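# Carry the paper-filled crate onto the yellow-taped spot

## Task

Bring the crate to the area outlined in yellow tape and leave it there upright and level, with every part of the crate within the tape's border (not resting on or past it) and none of the paper spilled out. A crate that tips over or sits tilted is a failure, and the crate must stay in place by itself once the robot lets go.

## Robot and tools

ROBOT. A Hello Robot Stretch 4: an omni-wheel base, a mast carrying a lift, one telescoping arm reaching forward from the lift, a three-joint wrist (yaw, pitch, roll) and a two-finger gripper with bendable steel fingers. It stands about 1.6 m tall; the base rim lies within 0.23 m of the base origin. There is a single arm, so every joint target goes in one flat object. Cameras: head_camera, head_left_camera, head_right_camera (on the head) and wrist_camera (on the gripper).

FRAMES. Base frame: origin on the floor below the base centre, x ahead, y to the left, z upward. hand_pose is reported in this frame and marks a point between the open fingertips; with all wrist joints at zero its axes line up with the base frame. Its printed value may be slightly off. The odometry frame is the base frame as it was when the scene began.

execute_actions. Argument "actions": a list holding one action or nothing (empty returns state and images only). Optional "cameras": list of camera names, or "all"; null or omitted gives all, [] gives none; an unknown name rejects the call. An action may hold "base", "joints" or both, plus optional "pace" and "contact_limits"; alternatively it holds only "end_of_arm". Motions inside one action start at once and may finish at different times.
- "base": exactly one key, each a relative offset from where the base last reported itself: translate_m (metres, forward positive, -2 to 2, straight without turning), strafe_m (metres, sideways, left positive, -2 to 2), rotate_rad (radians, in place, counter-clockwise from above positive, -3.2 to 3.2).
- "joints": absolute targets by name: lift_m 0 to 1.2 m; arm_m 0 to 0.55 m (extension); wrist_yaw_rad -1.134 to 4.276 (0 ahead, positive left, 3.14 tucked back, above 3.4 may hit the arm); wrist_pitch_rad -1.117 to 4.259 (0 level, 1.57 pointing down); wrist_roll_rad -1.117 to 4.259 (0 puts the fingers level; positive turns clockwise viewed from behind); gripper_m -0.038 to 0.141 m fingertip gap (negative presses the tips together). Joint targets outside range are clipped and reported; any other bad value or unknown key rejects the whole call.
- "pace": "slow", "default", "fast" or "max"; base top speeds 0.1/0.3/0.4/0.6 m/s and 1/2/3/4 rad/s, further reduced when the lift is above 0.2 m.
- "contact_limits": {"arm_m": value from 0 (gentlest) to 0.75 (firmest)}, default 0.5.
- {"end_of_arm": "enable_torque"} revives wrist or gripper motors that shut off; they then hold position.
A joint or the base omitted from an action may keep pushing toward an earlier target unseen. No action runs beyond 15 s. Unfolding the wrist at the start: lift_m 0.4 with wrist_yaw_rad 0 together.

wait: "seconds" 0 to 10; commands nothing and returns the same state and images.
zoom_image: "camera" and "region" [x0, y0, x1, y1] in pixels of that camera's most recent full image, origin top-left, at most 504 by 504.
read_manual: optional "section" ("licences"); returns licence texts only.
finished_scene: "scene" number; ends it permanently after the last command has been held, and reports success. The crate must already be correctly placed.

RESULTS. base_status and joint_status tell how each motion ended: "done" (for the base, wheels turned the full amount even if slipping), "off_target" (stopped short, may still push), "contact_stop_at_<key>" (met resistance; that part may go slack), "limit_stop_at_<name>" (built-in limit, e.g. own_body or tilt), "time_out", "torque_fault" (wrist motor overloaded and went limp; send enable_torque). on_its_own lists what happened uncommanded; "held at" there is the target held, not the position. joint_positions gives current joint values (tolerances: lift/arm ±0.004, yaw/roll ±0.02, pitch ±0.05, gripper ±0.004). lidar_m: 12 ranges in metres from the base origin, 30-degree sectors starting straight ahead and going counter-clockwise (4th left, 7th behind, 10th right); "-" means nothing seen or closer than 0.25 m; it sees from about 0.15 m up, may miss clear or thin things. wrist_depth_mm: 7 by 7 grid of median depths, 100 to 2000 mm, from top-left. base_odometry counts wheel turns; heading -3.142 to 3.142, left positive. If turned_by_wheels and turned_by_imu disagree by over roughly 0.1 rad, the base slipped or bumped something. base_tilt in degrees (forward, right positive; small fixed bias). motor_effort in percent of maximum, with peak in brackets; noisy, with fixed offsets. A later call in the same reply is skipped once a result reports a stop.

GRIPPING. Command a gap smaller than the object to squeeze; smaller means firmer and pulls the object slightly inward. Position readings do not prove a grasp; a firm grip shows as a clear change in gripper_m effort. Fingertips pressed into a surface can jam; raise the lift.

CAUTIONS. Avoid dropping, slamming or hard pushing. Heavy loads (over about 1 kg) with arm_m above 0.2 can tip the robot when driving or turning, especially at fast paces; sustained pushes or pulls, a high gripper, or high contact limits also risk tipping. Above 6 degrees of lean everything goes slack. A level gripper holding over about 2 kg trips a torque fault. Tilting the gripper up while rolled can trigger own-body stops. Keep the crate upright so paper stays inside, and release it fully before ending. A loose object may occasionally be nudged by something. The robot keeps holding its last command while the next reply is being written.

Each tool is called after "Emit:" as name(argument=value, ...), one argument or row to a line, values as JSON.

## Session

Emit:
execute_actions(
  actions=[],
)

Scene clock: 0.00 s.
base_odometry: x=+0.000 y=+0.000 heading=+0.000 (m, m, rad; odometry frame)
turned_by_wheels: +0.000 (rad since the last result)
turned_by_imu: +0.000 (rad since the last result)
base_tilt: forward=-0.8 right=+0.1 (deg)
lidar_m: 2.89 2.79 2.10 2.10 1.99 1.36 0.99 0.93 0.99 1.34 2.07 2.12
base_status: not commanded
joint_positions: lift_m=+0.226 arm_m=+0.003 wrist_yaw_rad=+3.115 wrist_pitch_rad=+0.018 wrist_roll_rad=+0.010 gripper_m=+0.057
joint_status: not commanded
motor_effort: lift_m=+19 arm_m=+0 wrist_yaw_rad=+0 wrist_pitch_rad=-2 wrist_roll_rad=-2 gripper_m=-3 wheel_0=+0 wheel_1=+0 wheel_2=+0 (%)
hand_pose: x=-0.1126 y=+0.0952 z=+0.3987 quat_wxyz=(+0.014, -0.009, +0.005, +1.000) (m; base frame)
wrist_depth_mm: - 136 1160 1336 1576 1983 - / - 136 1160 1336 1576 1983 - / - 129 217 1336 1618 1921 - / 112 134 281 1336 1576 1983 - / 878 991 1160 1336 1618 1921 - / 904 1008 211 1281 1537 1808 1983 / 891 946 1042 1078 189 1229 1205
pictures: head_camera, head_left_camera, head_right_camera, wrist_camera
Images, in order (width x height): head_camera 420x560, head_left_camera 420x672, head_right_camera 420x672, wrist_camera 616x392.

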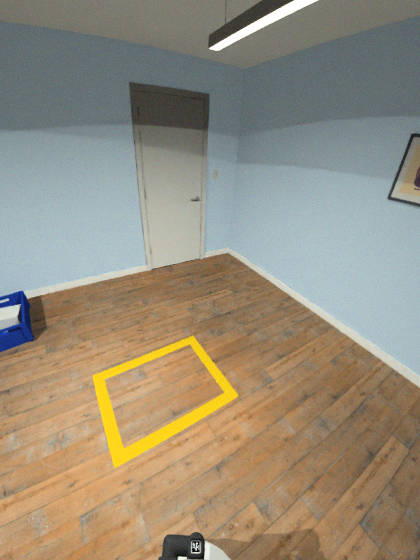

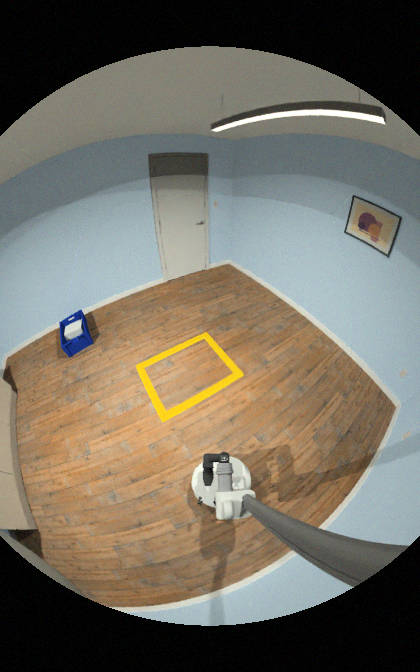

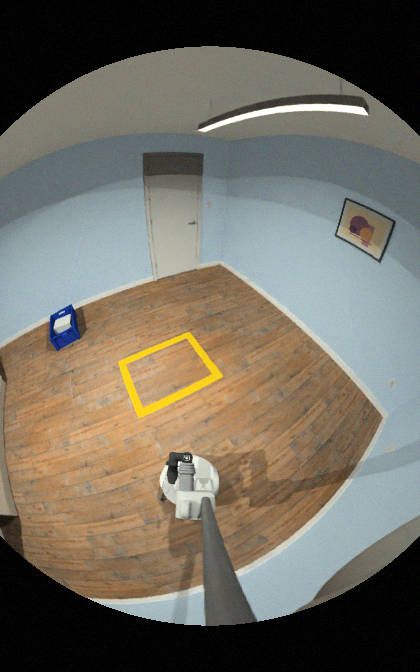

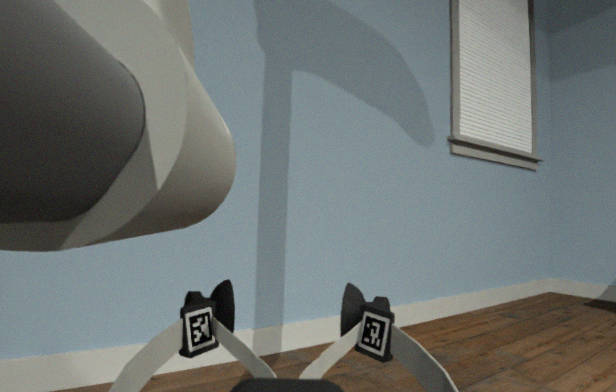

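Emit:
execute_actions(
  actions=[
    {"base":{"rotate_rad":0.56},"joints":{"lift_m":0.4,"wrist_yaw_rad":0,"gripper_m":0.1}},
  ],
  cameras=[],
)

Emit:
execute_actions(
  actions=[
    {"base":{"translate_m":1.1},"joints":{"wrist_pitch_rad":0.7},"pace":"fast"},
  ],
  cameras=[],
)

Emit:
execute_actions(
  actions=[
    {"base":{"strafe_m":0.8},"pace":"fast"},
  ],
)

Scene clock: 3.50 s.
base_odometry: x=+0.000 y=+0.000 heading=+0.560 (m, m, rad; odometry frame)
turned_by_wheels: +0.560 (rad since the last result)
turned_by_imu: +0.551 (rad since the last result)
base_tilt: forward=-0.8 right=+0.1 (deg)
lidar_m: 2.25 2.09 2.08 1.98 1.31 0.98 0.94 1.00 1.41 2.07 2.17 2.86
base_status: done
joint_positions: lift_m=+0.400 arm_m=+0.003 wrist_yaw_rad=+0.000 wrist_pitch_rad=+0.018 wrist_roll_rad=+0.010 gripper_m=+0.100
joint_status: all done
motor_effort: lift_m=+21(23) arm_m=+0(0) wrist_yaw_rad=-2(5) wrist_pitch_rad=-5(4) wrist_roll_rad=-2(2) gripper_m=-1(1) wheel_0=+0(4) wheel_1=+0(6) wheel_2=+0(5) (%)
hand_pose: x=+0.4619 y=-0.0873 z=+0.5727 quat_wxyz=(+1.000, +0.005, +0.009, +0.000) (m; base frame)
wrist_depth_mm: - - - - - - - / - - - - - - - / - - - - - - - / - - - - - - - / - - - - - - - / 1921 1708 - - - - - / 1464 1366 1430 1464 1464 1576 1618
pictures: none
No camera images: the call's "cameras" was empty. Leave "cameras" out to get every camera's image.

Scene clock: 7.60 s.
base_odometry: x=+0.932 y=+0.584 heading=+0.560 (m, m, rad; odometry frame)
turned_by_wheels: +0.000 (rad since the last result)
turned_by_imu: -0.002 (rad since the last result)
base_tilt: forward=-0.9 right=+0.1 (deg)
lidar_m: 1.69 1.07 1.26 1.98 2.07 2.10 2.05 2.16 2.17 2.10 2.21 1.74
base_status: done
joint_positions: lift_m=+0.400 arm_m=+0.003 wrist_yaw_rad=+0.000 wrist_pitch_rad=+0.701 wrist_roll_rad=+0.010 gripper_m=+0.100
joint_status: all done
motor_effort: lift_m=+21(21) arm_m=+0(0) wrist_yaw_rad=+1(0) wrist_pitch_rad=-2(3) wrist_roll_rad=-2(1) gripper_m=-3(4) wheel_0=-2(6) wheel_1=-2(2) wheel_2=+1(13) (%)
hand_pose: x=+0.3938 y=-0.0874 z=+0.3919 quat_wxyz=(+0.939, +0.005, +0.344, -0.002) (m; base frame)
wrist_depth_mm: 1366 1366 1397 1336 1366 1336 1308 / 1098 1397 1464 1464 1430 1430 1464 / 1042 1118 1160 1182 1205 1255 1308 / 891 917 946 960 976 1008 1042 / 768 778 798 809 820 842 854 / 661 647 676 699 668 723 723 / 585 574 585 591 603 621 634
pictures: none
No camera images: the call's "cameras" was empty. Leave "cameras" out to get every camera's image.

Scene clock: 10.83 s.
base_odometry: x=+0.507 y=+1.262 heading=+0.560 (m, m, rad; odometry frame)
turned_by_wheels: +0.000 (rad since the last result)
turned_by_imu: +0.001 (rad since the last result)
base_tilt: forward=-0.8 right=+0.1 (deg)
lidar_m: 0.88 1.78 1.23 1.17 1.23 2.09 2.02 2.14 2.98 2.91 2.30 1.78
base_status: done
joint_positions: lift_m=+0.400 arm_m=+0.003 wrist_yaw_rad=+0.000 wrist_pitch_rad=+0.701 wrist_roll_rad=+0.010 gripper_m=+0.100
joint_status: not commanded
motor_effort: lift_m=+20(21) arm_m=+0(0) wrist_yaw_rad=+0(0) wrist_pitch_rad=-2(3) wrist_roll_rad=-2(1) gripper_m=-2(1) wheel_0=+1(8) wheel_1=+0(13) wheel_2=+1(3) (%)
hand_pose: x=+0.3938 y=-0.0874 z=+0.3920 quat_wxyz=(+0.939, +0.005, +0.344, -0.002) (m; base frame)
wrist_depth_mm: 1397 1397 1366 1366 1366 1366 1366 / 1464 1430 1098 1138 1464 1499 1464 / 1118 1118 798 891 1182 1255 1308 / 904 904 798 831 976 1008 1025 / 759 778 809 809 820 842 854 / 661 654 668 691 668 715 723 / 585 574 585 597 603 621 634
pictures: head_camera, head_left_camera, head_right_camera, wrist_camera
camera_calibration (this result's frames):
wrist_camera: T_world_to_cam=[[-0.013144, -0.998928, 0.0443929, -0.110094], [-0.616373, -0.0268642, -0.786996, 0.614176], [0.787345, -0.0377069, -0.615359, 0.152919], [0, 0, 0, 1]] pos_world=[0.256715, -0.0877104, 0.582342]
Images, in order (width x height): head_camera 420x560, head_left_camera 420x672, head_right_camera 420x672, wrist_camera 616x392.

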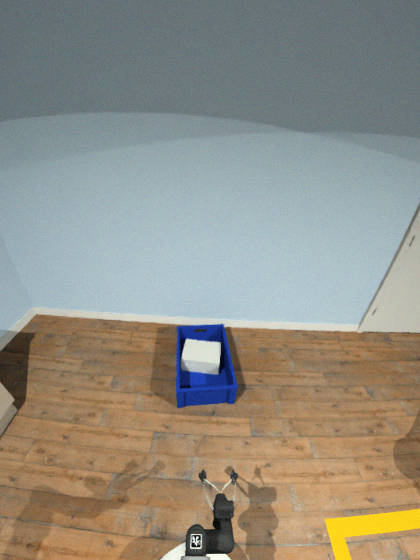

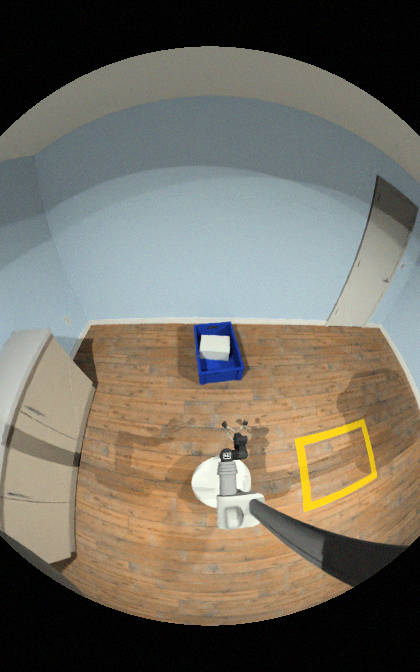

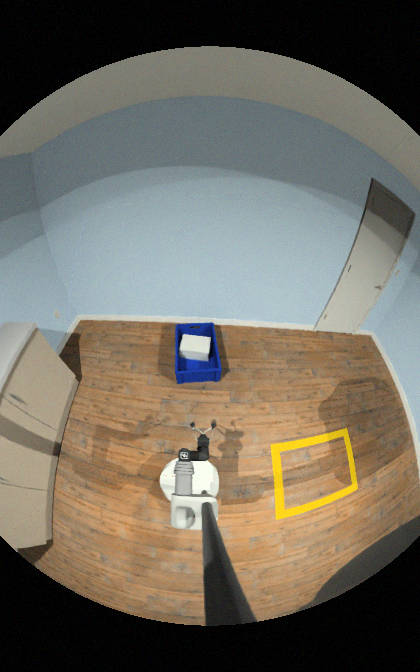

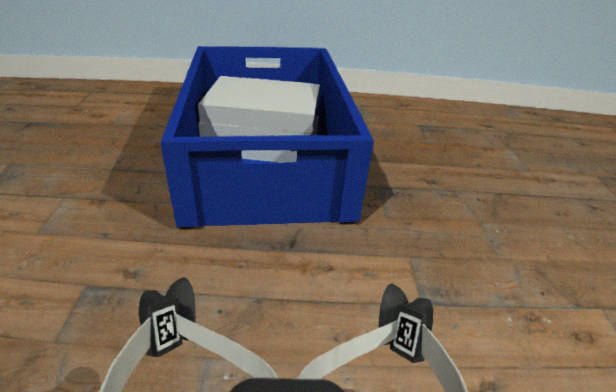

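Emit:
execute_actions(
  actions=[
    {"base":{"strafe_m":0.08},"joints":{"wrist_pitch_rad":1.57,"arm_m":0.3,"gripper_m":0.0,"lift_m":0.38}},
  ],
  cameras=[],
)

Emit:
execute_actions(
  actions=[
    {"base":{"translate_m":0.46}},
  ],
  cameras=["head_camera","wrist_camera"],
)

Scene clock: 13.80 s.
base_odometry: x=+0.465 y=+1.330 heading=+0.560 (m, m, rad; odometry frame)
turned_by_wheels: +0.000 (rad since the last result)
turned_by_imu: +0.000 (rad since the last result)
base_tilt: forward=-0.8 right=+0.1 (deg)
lidar_m: 0.87 1.80 1.13 1.09 1.15 2.10 2.01 2.13 2.98 3.00 2.35 0.94
base_status: done
joint_positions: lift_m=+0.380 arm_m=+0.299 wrist_yaw_rad=+0.000 wrist_pitch_rad=+1.570 wrist_roll_rad=+0.010 gripper_m=+0.000
joint_status: all done
motor_effort: lift_m=+16(19) arm_m=+8(5) wrist_yaw_rad=-1(2) wrist_pitch_rad=+2(2) wrist_roll_rad=-1(1) gripper_m=-8(9) wheel_0=+2(7) wheel_1=+1(8) wheel_2=+1(0) (%)
hand_pose: x=+0.4699 y=-0.0874 z=+0.2699 quat_wxyz=(+0.707, +0.004, +0.707, -0.004) (m; base frame)
wrist_depth_mm: 488 496 500 504 512 512 525 / 484 488 492 500 508 512 512 / 480 488 492 496 504 508 517 / 477 480 488 492 500 508 508 / 473 477 488 492 496 500 508 / 469 477 480 206 488 496 500 / 466 469 180 185 172 492 500
pictures: none
No camera images: the call's "cameras" was empty. Leave "cameras" out to get every camera's image.

Scene clock: 16.80 s.
base_odometry: x=+0.854 y=+1.575 heading=+0.560 (m, m, rad; odometry frame)
turned_by_wheels: +0.000 (rad since the last result)
turned_by_imu: -0.001 (rad since the last result)
base_tilt: forward=-0.8 right=+0.2 (deg)
lidar_m: 0.40 1.32 1.16 1.09 1.15 1.61 2.50 2.65 3.12 3.03 1.73 0.47
base_status: done
joint_positions: lift_m=+0.380 arm_m=+0.299 wrist_yaw_rad=+0.000 wrist_pitch_rad=+1.570 wrist_roll_rad=+0.010 gripper_m=+0.000
joint_status: not commanded
motor_effort: lift_m=+17(17) arm_m=+7(7) wrist_yaw_rad=+0(0) wrist_pitch_rad=+4(3) wrist_roll_rad=-2(2) gripper_m=-6(6) wheel_0=+0(4) wheel_1=-1(8) wheel_2=+0(8) (%)
hand_pose: x=+0.4699 y=-0.0874 z=+0.2699 quat_wxyz=(+0.707, +0.004, +0.707, -0.004) (m; base frame)
wrist_depth_mm: 286 370 387 353 349 377 294 / 270 384 492 496 500 387 290 / 267 379 484 492 500 394 296 / 377 373 488 492 496 404 298 / 272 364 480 488 496 402 296 / 266 303 319 205 285 277 279 / 466 262 180 185 172 496 500
pictures: head_camera, wrist_camera
camera_calibration (this result's frames):
wrist_camera: T_world_to_cam=[[0.0255194, -0.998923, 0.0387445, -0.120325], [-0.998914, -0.0269925, -0.0379879, 0.542598], [0.0389928, -0.0377329, -0.998527, 0.472907], [0, 0, 0, 1]] pos_world=[0.526639, -0.087705, 0.497485]
Images, in order (width x height): head_camera 420x560, wrist_camera 616x392.

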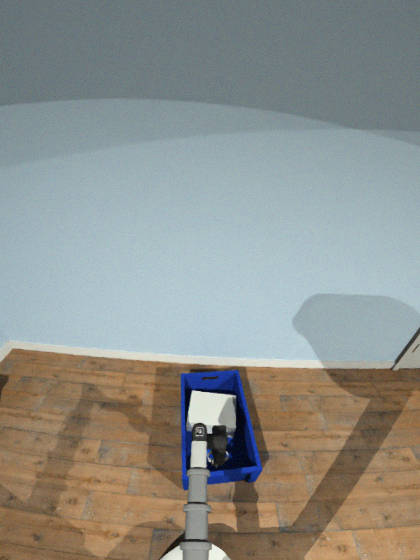

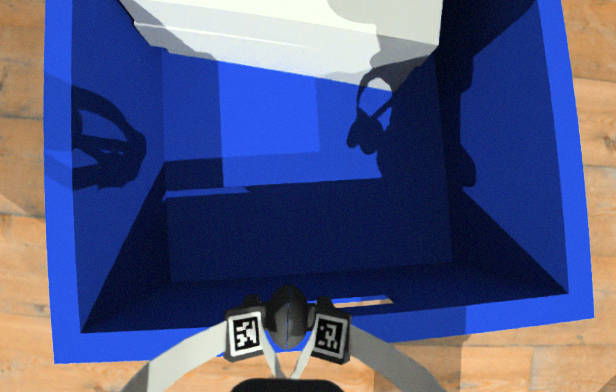

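Emit:
execute_actions(
  actions=[
    {"joints":{"arm_m":0.35}},
  ],
  cameras=[],
)

Emit:
execute_actions(
  actions=[
    {"joints":{"lift_m":0.2}},
  ],
  cameras=[],
)

Emit:
execute_actions(
  actions=[
    {"base":{"translate_m":-0.3},"pace":"slow"},
  ],
  cameras=["head_camera","wrist_camera"],
)

Scene clock: 18.23 s.
base_odometry: x=+0.854 y=+1.575 heading=+0.560 (m, m, rad; odometry frame)
turned_by_wheels: +0.000 (rad since the last result)
turned_by_imu: +0.000 (rad since the last result)
base_tilt: forward=-0.8 right=+0.1 (deg)
lidar_m: 0.42 1.30 1.13 1.10 1.16 1.62 2.47 2.63 3.08 3.00 1.74 0.47
base_status: not commanded
joint_positions: lift_m=+0.380 arm_m=+0.349 wrist_yaw_rad=+0.000 wrist_pitch_rad=+1.570 wrist_roll_rad=+0.010 gripper_m=+0.000
joint_status: all done
motor_effort: lift_m=+17(17) arm_m=+8(7) wrist_yaw_rad=+0(1) wrist_pitch_rad=+2(3) wrist_roll_rad=-2(0) gripper_m=-5(7) wheel_0=-1(0) wheel_1=-1(1) wheel_2=+0(0) (%)
hand_pose: x=+0.5198 y=-0.0874 z=+0.2699 quat_wxyz=(+0.707, +0.004, +0.707, -0.004) (m; base frame)
wrist_depth_mm: 277 334 338 343 345 364 290 / 276 368 394 362 345 377 291 / 273 394 488 496 500 384 287 / 278 387 488 492 496 394 293 / 264 377 484 484 488 402 296 / 260 364 477 205 477 379 297 / 267 307 180 185 172 296 281
pictures: none
No camera images: the call's "cameras" was empty. Leave "cameras" out to get every camera's image.

Scene clock: 20.07 s.
base_odometry: x=+0.854 y=+1.575 heading=+0.560 (m, m, rad; odometry frame)
turned_by_wheels: +0.000 (rad since the last result)
turned_by_imu: -0.001 (rad since the last result)
base_tilt: forward=-0.9 right=+0.1 (deg)
lidar_m: 0.40 1.33 1.14 1.10 1.16 1.58 2.47 2.63 3.08 3.00 1.77 0.46
base_status: not commanded
joint_positions: lift_m=+0.200 arm_m=+0.349 wrist_yaw_rad=+0.000 wrist_pitch_rad=+1.570 wrist_roll_rad=+0.010 gripper_m=+0.000
joint_status: all done
motor_effort: lift_m=+17(16) arm_m=+7(8) wrist_yaw_rad=+0(1) wrist_pitch_rad=+3(3) wrist_roll_rad=-2(2) gripper_m=-6(5) wheel_0=-1(1) wheel_1=-1(1) wheel_2=+0(0) (%)
hand_pose: x=+0.5198 y=-0.0874 z=+0.0899 quat_wxyz=(+0.707, +0.004, +0.707, -0.004) (m; base frame)
wrist_depth_mm: 259 309 300 252 241 227 274 / 259 307 310 314 317 322 282 / 255 306 309 312 317 320 281 / 246 303 307 310 314 317 285 / 248 301 304 307 312 315 289 / 243 298 300 206 309 312 297 / 238 296 180 185 172 296 279
pictures: none
No camera images: the call's "cameras" was empty. Leave "cameras" out to get every camera's image.

Scene clock: 24.33 s.
base_odometry: x=+0.600 y=+1.415 heading=+0.560 (m, m, rad; odometry frame)
turned_by_wheels: +0.000 (rad since the last result)
turned_by_imu: +0.001 (rad since the last result)
base_tilt: forward=-0.8 right=+0.1 (deg)
lidar_m: 0.48 1.63 1.12 1.10 1.15 1.62 2.18 2.30 3.08 2.99 2.16 0.54
base_status: done
joint_positions: lift_m=+0.200 arm_m=+0.350 wrist_yaw_rad=+0.009 wrist_pitch_rad=+1.555 wrist_roll_rad=+0.010 gripper_m=+0.000
joint_status: not commanded
on_its_own: wrist_yaw_rad is at rest, and its effort (-26) is outside its rest range (-13 to +13); wrist_pitch_rad is at rest, and its effort (+45) is outside its rest range (-23 to +23)
motor_effort: lift_m=+18(18) arm_m=-1(7) wrist_yaw_rad=-26(40) wrist_pitch_rad=+45(64) wrist_roll_rad=+0(2) gripper_m=-6(7) wheel_0=-2(6) wheel_1=-1(4) wheel_2=+8(16) (%)
hand_pose: x=+0.5264 y=-0.0874 z=+0.0898 quat_wxyz=(+0.713, +0.000, +0.702, +0.000) (m; base frame)
wrist_depth_mm: 244 315 320 324 327 330 290 / 244 314 315 322 325 327 293 / 243 309 314 319 320 324 291 / 234 306 309 314 317 322 296 / 236 303 306 309 314 317 297 / 234 300 293 205 297 277 265 / 200 195 176 174 166 178 177
pictures: head_camera, wrist_camera
camera_calibration (this result's frames):
wrist_camera: T_world_to_cam=[[0.0343942, -0.998642, 0.0391221, -0.119429], [-0.997953, -0.0364294, -0.0525556, 0.592168], [0.0539094, -0.0372344, -0.997851, 0.283066], [0, 0, 0, 1]] pos_world=[0.579803, -0.0871546, 0.318252]
Images, in order (width x height): head_camera 420x560, wrist_camera 616x392.

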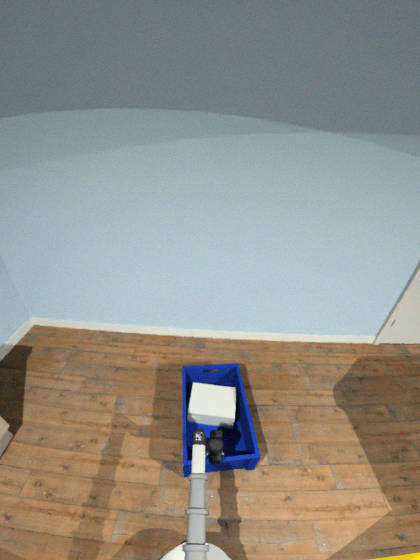

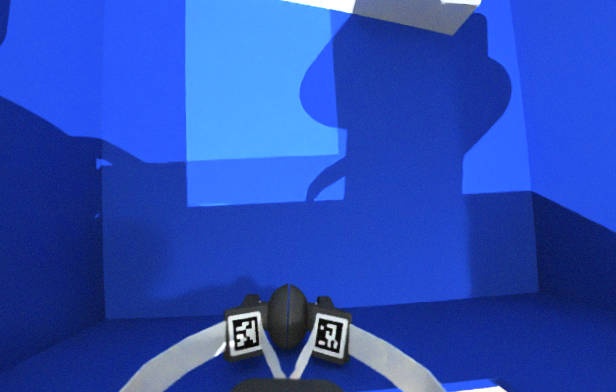

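Emit:
execute_actions(
  actions=[
    {"base":{"translate_m":-0.76},"pace":"slow"},
  ],
  cameras=[],
)

Emit:
execute_actions(
  actions=[
    {"base":{"strafe_m":-0.8},"pace":"slow"},
  ],
  cameras=["head_camera","wrist_camera"],
)

Scene clock: 33.93 s.
base_odometry: x=-0.043 y=+1.011 heading=+0.561 (m, m, rad; odometry frame)
turned_by_wheels: +0.000 (rad since the last result)
turned_by_imu: +0.002 (rad since the last result)
base_tilt: forward=-0.9 right=+0.1 (deg)
lidar_m: 0.46 1.57 1.16 1.10 1.16 1.47 1.42 1.50 2.12 2.94 3.15 0.54
base_status: done
joint_positions: lift_m=+0.200 arm_m=+0.350 wrist_yaw_rad=+0.009 wrist_pitch_rad=+1.555 wrist_roll_rad=+0.010 gripper_m=+0.000
joint_status: not commanded
on_its_own: wrist_yaw_rad is at rest, and its effort (-26) is outside its rest range (-13 to +13); wrist_pitch_rad is at rest, and its effort (+46) is outside its rest range (-23 to +23)
motor_effort: lift_m=+18(18) arm_m=-1(1) wrist_yaw_rad=-26(32) wrist_pitch_rad=+46(53) wrist_roll_rad=+1(2) gripper_m=-5(7) wheel_0=-2(6) wheel_1=-2(5) wheel_2=+9(14) (%)
hand_pose: x=+0.5264 y=-0.0874 z=+0.0898 quat_wxyz=(+0.713, +0.000, +0.702, +0.000) (m; base frame)
wrist_depth_mm: 243 315 319 324 327 330 290 / 243 312 315 320 325 327 294 / 243 309 314 317 320 325 293 / 234 306 310 314 317 320 296 / 236 304 307 310 314 319 297 / 233 298 290 206 298 279 267 / 199 193 176 174 166 179 179
pictures: none
No camera images: the call's "cameras" was empty. Leave "cameras" out to get every camera's image.

action 0: "base": strafe_m = -0.8 would last too long for one action: at the pace "slow" strafe_m can be at most 0.78 in either direction: name a faster pace, or command the rest in another action

Emit:
execute_actions(
  actions=[
    {"base":{"strafe_m":-0.8}},
  ],
  cameras=["head_camera","wrist_camera"],
)

Scene clock: 38.27 s.
base_odometry: x=+0.384 y=+0.335 heading=+0.563 (m, m, rad; odometry frame)
turned_by_wheels: +0.002 (rad since the last result)
turned_by_imu: +0.008 (rad since the last result)
base_tilt: forward=-0.7 right=+0.0 (deg)
lidar_m: 0.34 0.27 1.99 1.91 1.98 1.50 1.45 1.54 2.18 2.13 2.28 2.33
base_status: done
joint_positions: lift_m=+0.200 arm_m=+0.350 wrist_yaw_rad=+0.002 wrist_pitch_rad=+1.568 wrist_roll_rad=+0.009 gripper_m=+0.000
joint_status: not commanded
motor_effort: lift_m=+18(18) arm_m=-1(1) wrist_yaw_rad=-8(31) wrist_pitch_rad=+8(45) wrist_roll_rad=+2(6) gripper_m=-10(10) wheel_0=+13(21) wheel_1=+4(9) wheel_2=+10(21) (%)
hand_pose: x=+0.5222 y=-0.0874 z=+0.0898 quat_wxyz=(+0.708, +0.002, +0.706, -0.002) (m; base frame)
wrist_depth_mm: 268 310 - 322 325 327 329 / 241 309 - 319 320 324 327 / 277 307 309 - 317 322 324 / 301 304 307 - 315 319 320 / 298 303 306 306 - 317 320 / 297 298 300 204 - 314 317 / 294 297 182 183 156 - 314
pictures: head_camera, wrist_camera
camera_calibration (this result's frames):
wrist_camera: T_world_to_cam=[[0.0290485, -0.998825, 0.0388024, -0.116522], [-0.998726, -0.030604, -0.0401145, 0.587834], [0.0412548, -0.0375877, -0.998441, 0.289891], [0, 0, 0, 1]] pos_world=[0.578511, -0.0874983, 0.317541]
Images, in order (width x height): head_camera 420x560, wrist_camera 616x392.

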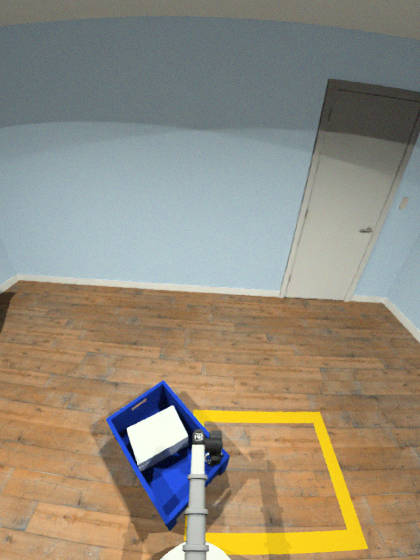

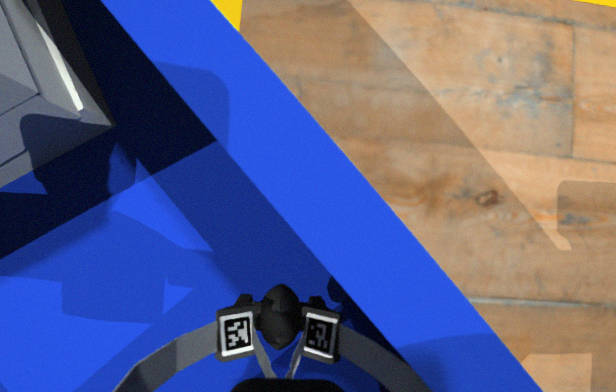

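Emit:
execute_actions(
  actions=[
    {"base":{"strafe_m":-0.2},"joints":{"arm_m":0.55},"pace":"slow"},
  ],
  cameras=["head_camera","wrist_camera"],
)

Scene clock: 42.53 s.
base_odometry: x=+0.491 y=+0.166 heading=+0.565 (m, m, rad; odometry frame)
turned_by_wheels: +0.002 (rad since the last result)
turned_by_imu: +0.003 (rad since the last result)
base_tilt: forward=-0.7 right=+0.0 (deg)
lidar_m: 0.39 0.44 2.19 2.09 2.01 1.50 1.46 1.57 2.03 1.96 2.07 2.33
base_status: done
joint_positions: lift_m=+0.200 arm_m=+0.548 wrist_yaw_rad=-0.004 wrist_pitch_rad=+1.576 wrist_roll_rad=+0.011 gripper_m=+0.000
joint_status: all done
motor_effort: lift_m=+18(18) arm_m=+10(10) wrist_yaw_rad=+12(12) wrist_pitch_rad=-14(14) wrist_roll_rad=-4(3) gripper_m=-8(11) wheel_0=+13(22) wheel_1=+4(9) wheel_2=+6(10) (%)
hand_pose: x=+0.7174 y=-0.0874 z=+0.0898 quat_wxyz=(+0.705, +0.006, +0.709, -0.006) (m; base frame)
wrist_depth_mm: 307 310 314 317 320 324 327 / 306 309 312 314 319 322 324 / 304 306 309 312 315 317 322 / - 306 307 310 314 317 319 / 296 - - 307 312 315 319 / 296 298 - - 155 314 315 / 294 296 181 142 - - 315
pictures: head_camera, wrist_camera
camera_calibration (this result's frames):
wrist_camera: T_world_to_cam=[[0.0201412, -0.999052, 0.0386037, -0.115798], [-0.99925, -0.021392, -0.0322668, 0.783212], [0.033062, -0.0379249, -0.998734, 0.287717], [0, 0, 0, 1]] pos_world=[0.775445, -0.0880223, 0.317094]
Images, in order (width x height): head_camera 420x560, wrist_camera 616x392.

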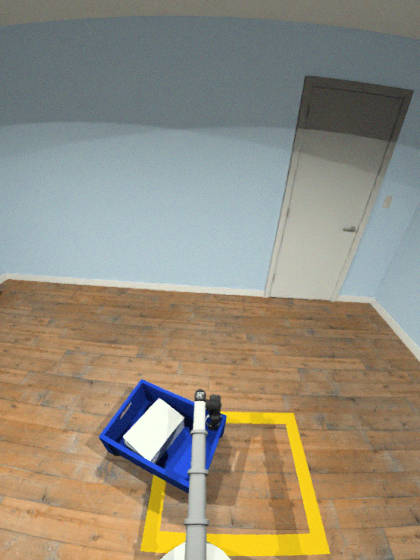

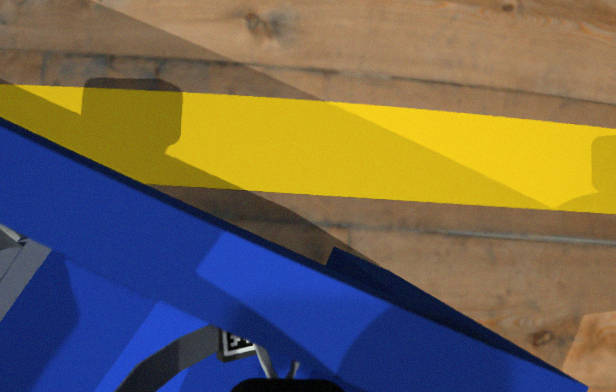

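Emit:
execute_actions(
  actions=[
    {"base":{"translate_m":0.2},"pace":"slow"},
  ],
  cameras=["head_camera"],
)

Scene clock: 46.17 s.
base_odometry: x=+0.660 y=+0.273 heading=+0.566 (m, m, rad; odometry frame)
turned_by_wheels: +0.001 (rad since the last result)
turned_by_imu: +0.001 (rad since the last result)
base_tilt: forward=-0.8 right=+0.0 (deg)
lidar_m: 0.37 0.37 0.51 2.10 2.28 1.72 1.67 1.78 2.04 1.96 2.09 0.36
base_status: done
joint_positions: lift_m=+0.200 arm_m=+0.548 wrist_yaw_rad=-0.005 wrist_pitch_rad=+1.586 wrist_roll_rad=+0.010 gripper_m=+0.000
joint_status: not commanded
on_its_own: wrist_pitch_rad is at rest, and its effort (-43) is outside its rest range (-23 to +23)
motor_effort: lift_m=+18(18) arm_m=+10(10) wrist_yaw_rad=+12(19) wrist_pitch_rad=-43(43) wrist_roll_rad=+0(8) gripper_m=-6(6) wheel_0=+10(14) wheel_1=+6(6) wheel_2=-2(4) (%)
hand_pose: x=+0.7144 y=-0.0874 z=+0.0898 quat_wxyz=(+0.702, +0.005, +0.712, -0.005) (m; base frame)
wrist_depth_mm: 304 306 310 312 317 320 324 / 303 306 309 312 315 319 320 / 301 303 306 310 314 317 320 / 300 303 306 309 312 315 319 / 297 300 303 290 223 314 315 / - - 195 128 115 116 317 / - - - - - - -
pictures: head_camera
Images, in order (width x height): head_camera 420x560.

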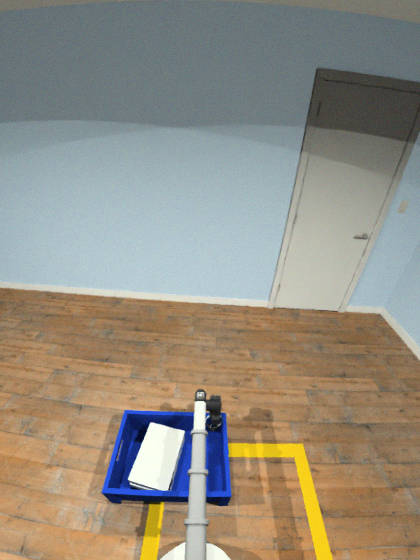

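Emit:
execute_actions(
  actions=[
    {"base":{"translate_m":-0.15}},
  ],
  cameras=[],
)

Emit:
execute_actions(
  actions=[
    {"base":{"strafe_m":-0.33}},
  ],
  cameras=["head_camera"],
)

Emit:
execute_actions(
  actions=[
    {"base":{"strafe_m":0.02},"joints":{"lift_m":0.4}},
  ],
  cameras=[],
)

Emit:
execute_actions(
  actions=[
    {"base":{"strafe_m":0.2}},
  ],
  cameras=[],
)

Emit:
execute_actions(
  actions=[
    {"base":{"translate_m":0.25}},
  ],
  cameras=["head_camera","wrist_camera"],
)

Scene clock: 48.83 s.
base_odometry: x=+0.533 y=+0.193 heading=+0.566 (m, m, rad; odometry frame)
turned_by_wheels: +0.000 (rad since the last result)
turned_by_imu: -0.001 (rad since the last result)
base_tilt: forward=-0.9 right=+0.1 (deg)
lidar_m: 0.50 0.53 2.17 2.10 2.05 1.53 1.52 1.61 2.04 1.96 2.09 0.53
base_status: done
joint_positions: lift_m=+0.200 arm_m=+0.549 wrist_yaw_rad=+0.000 wrist_pitch_rad=+1.570 wrist_roll_rad=+0.010 gripper_m=+0.000
joint_status: not commanded
motor_effort: lift_m=+18(18) arm_m=+7(10) wrist_yaw_rad=+0(15) wrist_pitch_rad=+2(45) wrist_roll_rad=+0(0) gripper_m=-9(7) wheel_0=+0(7) wheel_1=-1(4) wheel_2=+0(8) (%)
hand_pose: x=+0.7198 y=-0.0874 z=+0.0898 quat_wxyz=(+0.707, +0.003, +0.707, -0.003) (m; base frame)
wrist_depth_mm: 218 220 220 211 181 111 - / 303 304 307 303 180 111 - / 301 304 307 310 178 110 - / 287 301 306 310 176 109 - / 297 300 304 307 172 108 - / 294 298 301 206 216 110 - / 291 294 180 185 163 - -
pictures: none
No camera images: the call's "cameras" was empty. Leave "cameras" out to get every camera's image.

Scene clock: 50.43 s.
base_odometry: x=+0.571 y=+0.108 heading=+0.678 (m, m, rad; odometry frame)
turned_by_wheels: +0.112 (rad since the last result)
turned_by_imu: +0.112 (rad since the last result)
base_tilt: forward=-0.8 right=+0.0 (deg)
lidar_m: 0.49 0.55 2.22 2.19 1.84 1.52 1.52 1.66 1.88 1.84 2.08 0.53
base_status: strafe_m contact_stop (by the wheels' count: -0.091 of -0.330)
joint_positions: lift_m=+0.200 arm_m=+0.549 wrist_yaw_rad=+0.000 wrist_pitch_rad=+1.571 wrist_roll_rad=+0.011 gripper_m=+0.000
joint_status: not commanded
on_its_own: the wheels are slack since a contact_stop
motor_effort: lift_m=+18(18) arm_m=+7(7) wrist_yaw_rad=+1(7) wrist_pitch_rad=+1(7) wrist_roll_rad=-3(3) gripper_m=-5(13) wheel_0=+0(35) wheel_1=+0(3) wheel_2=+0(18) (%)
hand_pose: x=+0.7197 y=-0.0874 z=+0.0898 quat_wxyz=(+0.707, +0.004, +0.707, -0.004) (m; base frame)
wrist_depth_mm: 286 270 253 229 220 175 - / 304 307 309 312 279 169 - / 228 304 309 312 314 163 - / 243 303 306 309 291 156 - / 283 301 303 307 268 148 - / 294 298 300 206 245 174 - / 293 296 180 186 172 166 -
pictures: head_camera
Images, in order (width x height): head_camera 420x560.

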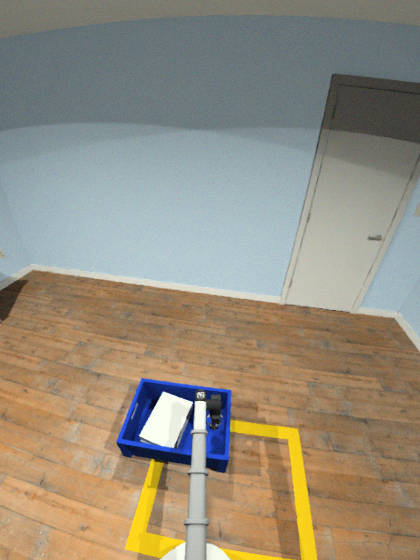

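not run: a stop came earlier in this reply.

not run: a stop came earlier in this reply.

not run: a stop came earlier in this reply.

Emit:
execute_actions(
  actions=[
    {"base":{"translate_m":0.22},"joints":{"arm_m":0.33},"pace":"slow"},
  ],
  cameras=[],
)

Emit:
execute_actions(
  actions=[
    {"base":{"rotate_rad":-0.112},"pace":"slow"},
  ],
  cameras=[],
)

Emit:
execute_actions(
  actions=[
    {"base":{"strafe_m":-0.27},"pace":"slow"},
  ],
  cameras=["head_camera"],
)

Scene clock: 54.50 s.
base_odometry: x=+0.742 y=+0.246 heading=+0.678 (m, m, rad; odometry frame)
turned_by_wheels: +0.000 (rad since the last result)
turned_by_imu: -0.001 (rad since the last result)
base_tilt: forward=-0.7 right=+0.0 (deg)
lidar_m: 0.49 0.34 0.50 2.17 2.14 1.73 1.73 1.93 1.92 1.90 2.13 0.29
base_status: done
joint_positions: lift_m=+0.200 arm_m=+0.331 wrist_yaw_rad=+0.000 wrist_pitch_rad=+1.570 wrist_roll_rad=+0.011 gripper_m=+0.000
joint_status: all done
motor_effort: lift_m=+18(18) arm_m=-8(7) wrist_yaw_rad=+0(1) wrist_pitch_rad=+1(1) wrist_roll_rad=-2(3) gripper_m=-6(6) wheel_0=+0(3) wheel_1=+0(3) wheel_2=+0(5) (%)
hand_pose: x=+0.5023 y=-0.0874 z=+0.0898 quat_wxyz=(+0.707, +0.004, +0.707, -0.004) (m; base frame)
wrist_depth_mm: 278 262 246 222 213 176 - / 304 307 310 312 271 170 - / 226 306 307 312 314 163 - / 241 304 306 309 293 156 - / 283 301 306 309 270 149 - / 297 298 300 206 246 166 - / 293 296 180 185 172 165 -
pictures: none
No camera images: the call's "cameras" was empty. Leave "cameras" out to get every camera's image.

Scene clock: 55.47 s.
base_odometry: x=+0.742 y=+0.246 heading=+0.567 (m, m, rad; odometry frame)
turned_by_wheels: -0.112 (rad since the last result)
turned_by_imu: -0.110 (rad since the last result)
base_tilt: forward=-0.8 right=+0.2 (deg)
lidar_m: 0.31 0.31 0.44 2.16 2.32 1.77 1.70 1.82 1.95 1.89 2.02 0.30
base_status: done
joint_positions: lift_m=+0.200 arm_m=+0.331 wrist_yaw_rad=+0.000 wrist_pitch_rad=+1.570 wrist_roll_rad=+0.010 gripper_m=+0.000
joint_status: not commanded
motor_effort: lift_m=+18(18) arm_m=-7(8) wrist_yaw_rad=-1(6) wrist_pitch_rad=+3(11) wrist_roll_rad=-2(2) gripper_m=-5(12) wheel_0=+2(24) wheel_1=+1(8) wheel_2=-1(21) (%)
hand_pose: x=+0.5026 y=-0.0874 z=+0.0898 quat_wxyz=(+0.708, +0.004, +0.707, -0.004) (m; base frame)
wrist_depth_mm: 238 237 234 222 197 114 - / 303 306 310 312 193 113 - / 300 304 309 312 189 115 - / 289 303 306 309 182 113 - / 298 301 304 307 179 111 - / 296 298 301 206 218 109 - / 293 296 180 186 163 - -
pictures: none
No camera images: the call's "cameras" was empty. Leave "cameras" out to get every camera's image.

Scene clock: 59.30 s.
base_odometry: x=+0.887 y=+0.019 heading=+0.569 (m, m, rad; odometry frame)
turned_by_wheels: +0.002 (rad since the last result)
turned_by_imu: +0.007 (rad since the last result)
base_tilt: forward=-0.8 right=+0.1 (deg)
lidar_m: 0.30 0.30 0.42 2.44 2.31 1.76 1.74 1.85 1.68 1.64 1.76 0.30
base_status: done
joint_positions: lift_m=+0.200 arm_m=+0.331 wrist_yaw_rad=+0.000 wrist_pitch_rad=+1.570 wrist_roll_rad=+0.011 gripper_m=+0.000
joint_status: not commanded
motor_effort: lift_m=+18(18) arm_m=-7(7) wrist_yaw_rad=+0(4) wrist_pitch_rad=+1(3) wrist_roll_rad=-3(3) gripper_m=-7(9) wheel_0=+17(27) wheel_1=+3(3) wheel_2=+9(13) (%)
hand_pose: x=+0.5022 y=-0.0874 z=+0.0898 quat_wxyz=(+0.707, +0.004, +0.707, -0.004) (m; base frame)
wrist_depth_mm: 245 241 236 222 200 116 - / 306 307 310 312 193 114 - / 290 306 307 312 185 111 - / 290 304 307 310 177 109 - / 298 301 304 306 171 110 319 / 297 300 301 204 187 106 315 / 294 296 183 200 156 - -
pictures: head_camera
Images, in order (width x height): head_camera 420x560.

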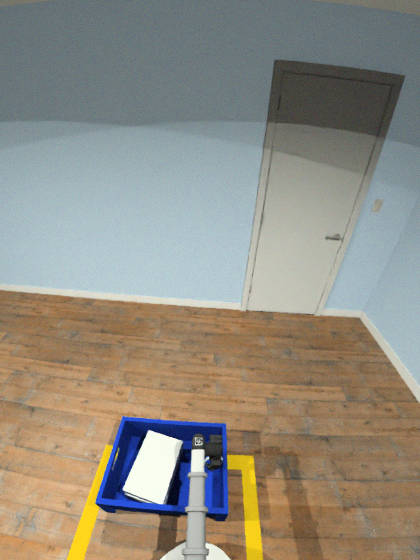

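Emit:
execute_actions(
  actions=[
    {"base":{"strafe_m":-0.04},"pace":"slow"},
  ],
  cameras=[],
)

Emit:
execute_actions(
  actions=[
    {"base":{"strafe_m":0.03},"joints":{"lift_m":0.4}},
  ],
  cameras=[],
)

Emit:
execute_actions(
  actions=[
    {"base":{"strafe_m":0.21},"joints":{"arm_m":0.55}},
  ],
  cameras=[],
)

Emit:
execute_actions(
  actions=[
    {"base":{"translate_m":0.03}},
  ],
  cameras=["head_camera","wrist_camera"],
)

Scene clock: 61.33 s.
base_odometry: x=+0.909 y=-0.015 heading=+0.571 (m, m, rad; odometry frame)
turned_by_wheels: +0.002 (rad since the last result)
turned_by_imu: +0.002 (rad since the last result)
base_tilt: forward=-0.6 right=+0.0 (deg)
lidar_m: 0.52 0.30 0.41 2.48 2.35 1.78 1.75 1.85 1.63 1.60 1.70 0.30
base_status: done
joint_positions: lift_m=+0.200 arm_m=+0.331 wrist_yaw_rad=+0.000 wrist_pitch_rad=+1.570 wrist_roll_rad=+0.011 gripper_m=+0.000
joint_status: not commanded
motor_effort: lift_m=+18(18) arm_m=-6(7) wrist_yaw_rad=+0(6) wrist_pitch_rad=+1(4) wrist_roll_rad=-3(4) gripper_m=-9(10) wheel_0=+16(24) wheel_1=+2(6) wheel_2=+9(12) (%)
hand_pose: x=+0.5022 y=-0.0874 z=+0.0898 quat_wxyz=(+0.707, +0.004, +0.707, -0.004) (m; base frame)
wrist_depth_mm: 247 243 236 221 200 116 - / 306 309 310 314 193 114 - / 290 306 309 312 186 111 - / 290 304 306 309 178 109 - / 300 301 304 307 171 110 319 / 297 300 301 204 185 106 315 / 294 297 182 200 156 - -
pictures: none
No camera images: the call's "cameras" was empty. Leave "cameras" out to get every camera's image.

Scene clock: 63.23 s.
base_odometry: x=+0.892 y=+0.011 heading=+0.571 (m, m, rad; odometry frame)
turned_by_wheels: +0.000 (rad since the last result)
turned_by_imu: -0.001 (rad since the last result)
base_tilt: forward=-0.8 right=+0.0 (deg)
lidar_m: 0.30 0.32 0.44 2.45 2.33 1.78 1.74 1.86 1.67 1.61 1.74 0.30
base_status: done
joint_positions: lift_m=+0.400 arm_m=+0.331 wrist_yaw_rad=+0.000 wrist_pitch_rad=+1.570 wrist_roll_rad=+0.011 gripper_m=+0.000
joint_status: all done
motor_effort: lift_m=+21(21) arm_m=-7(6) wrist_yaw_rad=-1(3) wrist_pitch_rad=+3(4) wrist_roll_rad=-3(3) gripper_m=-5(7) wheel_0=+1(14) wheel_1=-1(10) wheel_2=+0(9) (%)
hand_pose: x=+0.5024 y=-0.0874 z=+0.2896 quat_wxyz=(+0.707, +0.004, +0.707, -0.004) (m; base frame)
wrist_depth_mm: 399 402 517 530 530 535 544 / 359 347 336 322 309 535 539 / 345 496 504 512 364 530 535 / 343 382 504 508 345 525 530 / 340 421 500 504 394 517 530 / 338 492 496 206 359 517 521 / 336 480 180 185 172 512 521
pictures: none
No camera images: the call's "cameras" was empty. Leave "cameras" out to get every camera's image.

Scene clock: 65.23 s.
base_odometry: x=+0.779 y=+0.187 heading=+0.571 (m, m, rad; odometry frame)
turned_by_wheels: +0.000 (rad since the last result)
turned_by_imu: -0.001 (rad since the last result)
base_tilt: forward=-0.8 right=+0.0 (deg)
lidar_m: 0.27 0.33 2.31 2.24 2.32 1.78 1.72 1.85 1.89 1.83 0.42 0.34
base_status: done
joint_positions: lift_m=+0.400 arm_m=+0.549 wrist_yaw_rad=+0.000 wrist_pitch_rad=+1.570 wrist_roll_rad=+0.010 gripper_m=+0.000
joint_status: all done
motor_effort: lift_m=+20(21) arm_m=+7(8) wrist_yaw_rad=-1(1) wrist_pitch_rad=+2(3) wrist_roll_rad=-3(2) gripper_m=-6(4) wheel_0=+0(6) wheel_1=-1(9) wheel_2=+0(1) (%)
hand_pose: x=+0.7198 y=-0.0874 z=+0.2896 quat_wxyz=(+0.707, +0.004, +0.707, -0.004) (m; base frame)
wrist_depth_mm: 504 512 517 521 525 535 539 / 504 508 517 521 530 535 539 / 500 504 508 517 521 530 535 / 496 504 508 512 517 525 530 / 492 496 504 512 517 521 525 / 279 289 368 206 439 455 399 / 442 340 180 185 172 366 357
pictures: none
No camera images: the call's "cameras" was empty. Leave "cameras" out to get every camera's image.

Scene clock: 66.20 s.
base_odometry: x=+0.804 y=+0.204 heading=+0.571 (m, m, rad; odometry frame)
turned_by_wheels: +0.000 (rad since the last result)
turned_by_imu: +0.000 (rad since the last result)
base_tilt: forward=-0.7 right=-0.1 (deg)
lidar_m: 0.25 0.31 2.31 2.23 2.35 1.80 1.76 1.88 1.88 1.83 0.39 0.37
base_status: done
joint_positions: lift_m=+0.400 arm_m=+0.549 wrist_yaw_rad=+0.000 wrist_pitch_rad=+1.570 wrist_roll_rad=+0.010 gripper_m=+0.000
joint_status: not commanded
motor_effort: lift_m=+20(20) arm_m=+8(8) wrist_yaw_rad=+0(2) wrist_pitch_rad=+3(2) wrist_roll_rad=-1(2) gripper_m=-6(4) wheel_0=+0(4) wheel_1=-1(1) wheel_2=+2(7) (%)
hand_pose: x=+0.7199 y=-0.0874 z=+0.2896 quat_wxyz=(+0.707, +0.004, +0.707, -0.004) (m; base frame)
wrist_depth_mm: 512 512 521 525 530 539 544 / 504 508 512 521 525 535 544 / 504 504 512 517 525 530 535 / 496 500 504 512 517 525 535 / 496 496 500 508 512 521 525 / 399 462 488 206 512 517 521 / 278 279 180 185 172 345 342
pictures: head_camera, wrist_camera
camera_calibration (this result's frames):
wrist_camera: T_world_to_cam=[[0.0254287, -0.998926, 0.0387412, -0.127403], [-0.998921, -0.026897, -0.0378626, 0.793025], [0.0388639, -0.0377366, -0.998532, 0.482958], [0, 0, 0, 1]] pos_world=[0.77664, -0.0877105, 0.517211]
Images, in order (width x height): head_camera 420x560, wrist_camera 616x392.

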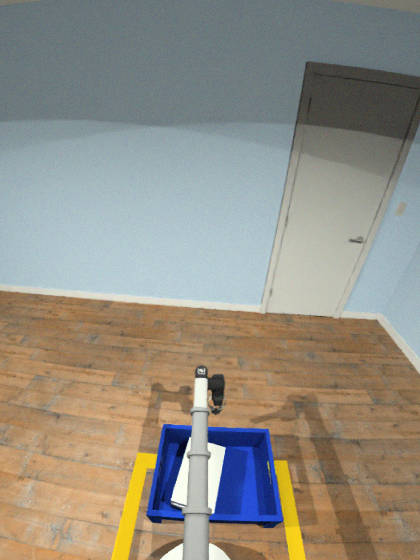

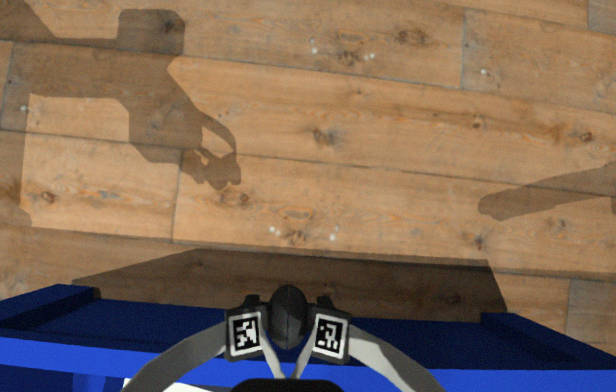

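Emit:
execute_actions(
  actions=[
    {"joints":{"lift_m":0.2,"gripper_m":0.1}},
  ],
  cameras=[],
)

Emit:
execute_actions(
  actions=[
    {"base":{"translate_m":-0.32},"pace":"slow"},
  ],
  cameras=["wrist_camera"],
)

Emit:
execute_actions(
  actions=[
    {"base":{"translate_m":0.02},"joints":{"lift_m":0.75}},
  ],
  cameras=["head_camera","wrist_camera"],
)

Scene clock: 68.73 s.
base_odometry: x=+0.804 y=+0.204 heading=+0.571 (m, m, rad; odometry frame)
turned_by_wheels: +0.000 (rad since the last result)
turned_by_imu: -0.001 (rad since the last result)
base_tilt: forward=-0.7 right=+0.0 (deg)
lidar_m: 0.25 0.30 2.32 2.21 2.37 1.78 1.74 1.86 1.89 1.82 0.38 0.39
base_status: not commanded
joint_positions: lift_m=+0.200 arm_m=+0.549 wrist_yaw_rad=+0.000 wrist_pitch_rad=+1.570 wrist_roll_rad=+0.010 gripper_m=+0.100
joint_status: all done
motor_effort: lift_m=+17(18) arm_m=+7(8) wrist_yaw_rad=+0(2) wrist_pitch_rad=+3(2) wrist_roll_rad=-2(2) gripper_m=-4(5) wheel_0=+0(0) wheel_1=-1(1) wheel_2=+2(2) (%)
hand_pose: x=+0.7199 y=-0.0874 z=+0.0899 quat_wxyz=(+0.707, +0.004, +0.707, -0.004) (m; base frame)
wrist_depth_mm: 310 312 315 319 324 327 330 / 307 310 314 317 320 325 327 / 304 307 312 314 319 322 325 / 303 304 309 312 317 320 322 / 301 303 306 310 314 317 320 / 298 300 306 309 310 315 319 / 289 279 291 304 309 312 315
pictures: none
No camera images: the call's "cameras" was empty. Leave "cameras" out to get every camera's image.

Scene clock: 73.20 s.
base_odometry: x=+0.535 y=+0.031 heading=+0.571 (m, m, rad; odometry frame)
turned_by_wheels: +0.000 (rad since the last result)
turned_by_imu: +0.000 (rad since the last result)
base_tilt: forward=-0.7 right=+0.1 (deg)
lidar_m: 0.30 0.34 2.33 2.25 1.94 1.47 1.43 1.53 1.87 1.80 0.41 0.34
base_status: done
joint_positions: lift_m=+0.200 arm_m=+0.550 wrist_yaw_rad=+0.007 wrist_pitch_rad=+1.557 wrist_roll_rad=+0.011 gripper_m=+0.100
joint_status: not commanded
on_its_own: wrist_yaw_rad is at rest, and its effort (-21) is outside its rest range (-13 to +13); wrist_pitch_rad is at rest, and its effort (+39) is outside its rest range (-23 to +23)
motor_effort: lift_m=+19(19) arm_m=-1(7) wrist_yaw_rad=-21(33) wrist_pitch_rad=+39(62) wrist_roll_rad=-4(4) gripper_m=-4(4) wheel_0=-4(7) wheel_1=-3(6) wheel_2=+7(13) (%)
hand_pose: x=+0.7256 y=-0.0874 z=+0.0897 quat_wxyz=(+0.712, +0.001, +0.702, -0.001) (m; base frame)
wrist_depth_mm: 314 317 320 324 329 332 336 / 310 312 317 320 325 329 332 / 307 310 314 319 320 325 329 / 303 306 310 315 317 322 325 / 301 304 307 312 315 319 320 / 271 266 304 307 310 315 320 / 189 189 202 229 233 290 315
pictures: wrist_camera
camera_calibration (this result's frames):
wrist_camera: T_world_to_cam=[[0.0312646, -0.998748, 0.0390533, -0.124025], [-0.998172, -0.0332206, -0.0504835, 0.791222], [0.0517177, -0.0374035, -0.997961, 0.273834], [0, 0, 0, 1]] pos_world=[0.779492, -0.0873419, 0.318063]
Images, in order (width x height): wrist_camera 616x392.

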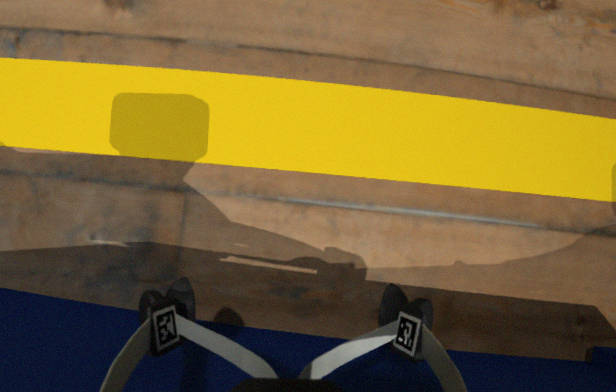

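Scene clock: 76.30 s.
base_odometry: x=+0.552 y=+0.042 heading=+0.571 (m, m, rad; odometry frame)
turned_by_wheels: +0.000 (rad since the last result)
turned_by_imu: -0.001 (rad since the last result)
base_tilt: forward=-0.8 right=+0.0 (deg)
lidar_m: 0.28 0.33 2.32 2.24 1.96 1.50 1.46 1.54 1.87 1.80 0.40 0.38
base_status: done
joint_positions: lift_m=+0.750 arm_m=+0.550 wrist_yaw_rad=+0.000 wrist_pitch_rad=+1.570 wrist_roll_rad=+0.011 gripper_m=+0.100
joint_status: all done
motor_effort: lift_m=+21(20) arm_m=-1(1) wrist_yaw_rad=+0(19) wrist_pitch_rad=+3(39) wrist_roll_rad=-2(3) gripper_m=-3(1) wheel_0=+0(3) wheel_1=+0(3) wheel_2=+2(7) (%)
hand_pose: x=+0.7214 y=-0.0874 z=+0.6396 quat_wxyz=(+0.707, +0.004, +0.707, -0.004) (m; base frame)
wrist_depth_mm: 854 866 878 878 891 904 917 / 854 866 866 878 891 917 904 / 842 854 854 866 878 891 904 / 831 854 854 866 878 891 891 / 820 831 842 854 866 878 878 / 820 634 683 798 647 866 878 / 820 615 676 683 732 866 878
pictures: head_camera, wrist_camera
camera_calibration (this result's frames):
wrist_camera: T_world_to_cam=[[0.0252997, -0.998929, 0.0387479, -0.140913], [-0.998914, -0.0267786, -0.0381365, 0.808049], [0.0391333, -0.0377409, -0.998521, 0.832153], [0, 0, 0, 1]] pos_world=[0.778171, -0.0877172, 0.867199]
Images, in order (width x height): head_camera 420x560, wrist_camera 616x392.

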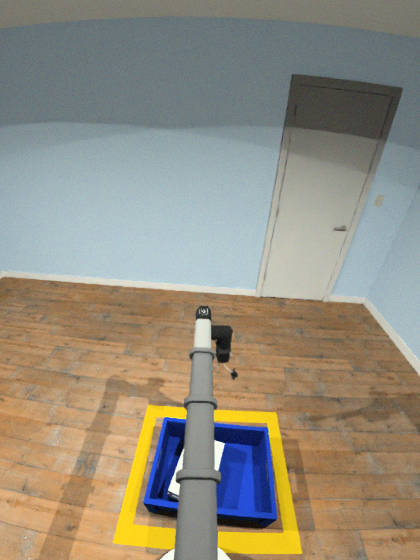

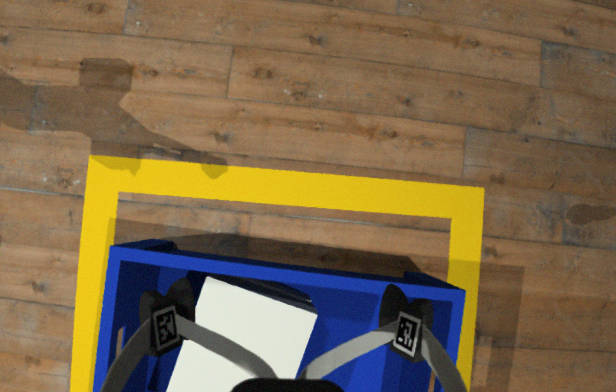

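Emit:
finished_scene(
  scene=1,
)

The scene is finished: the task was done.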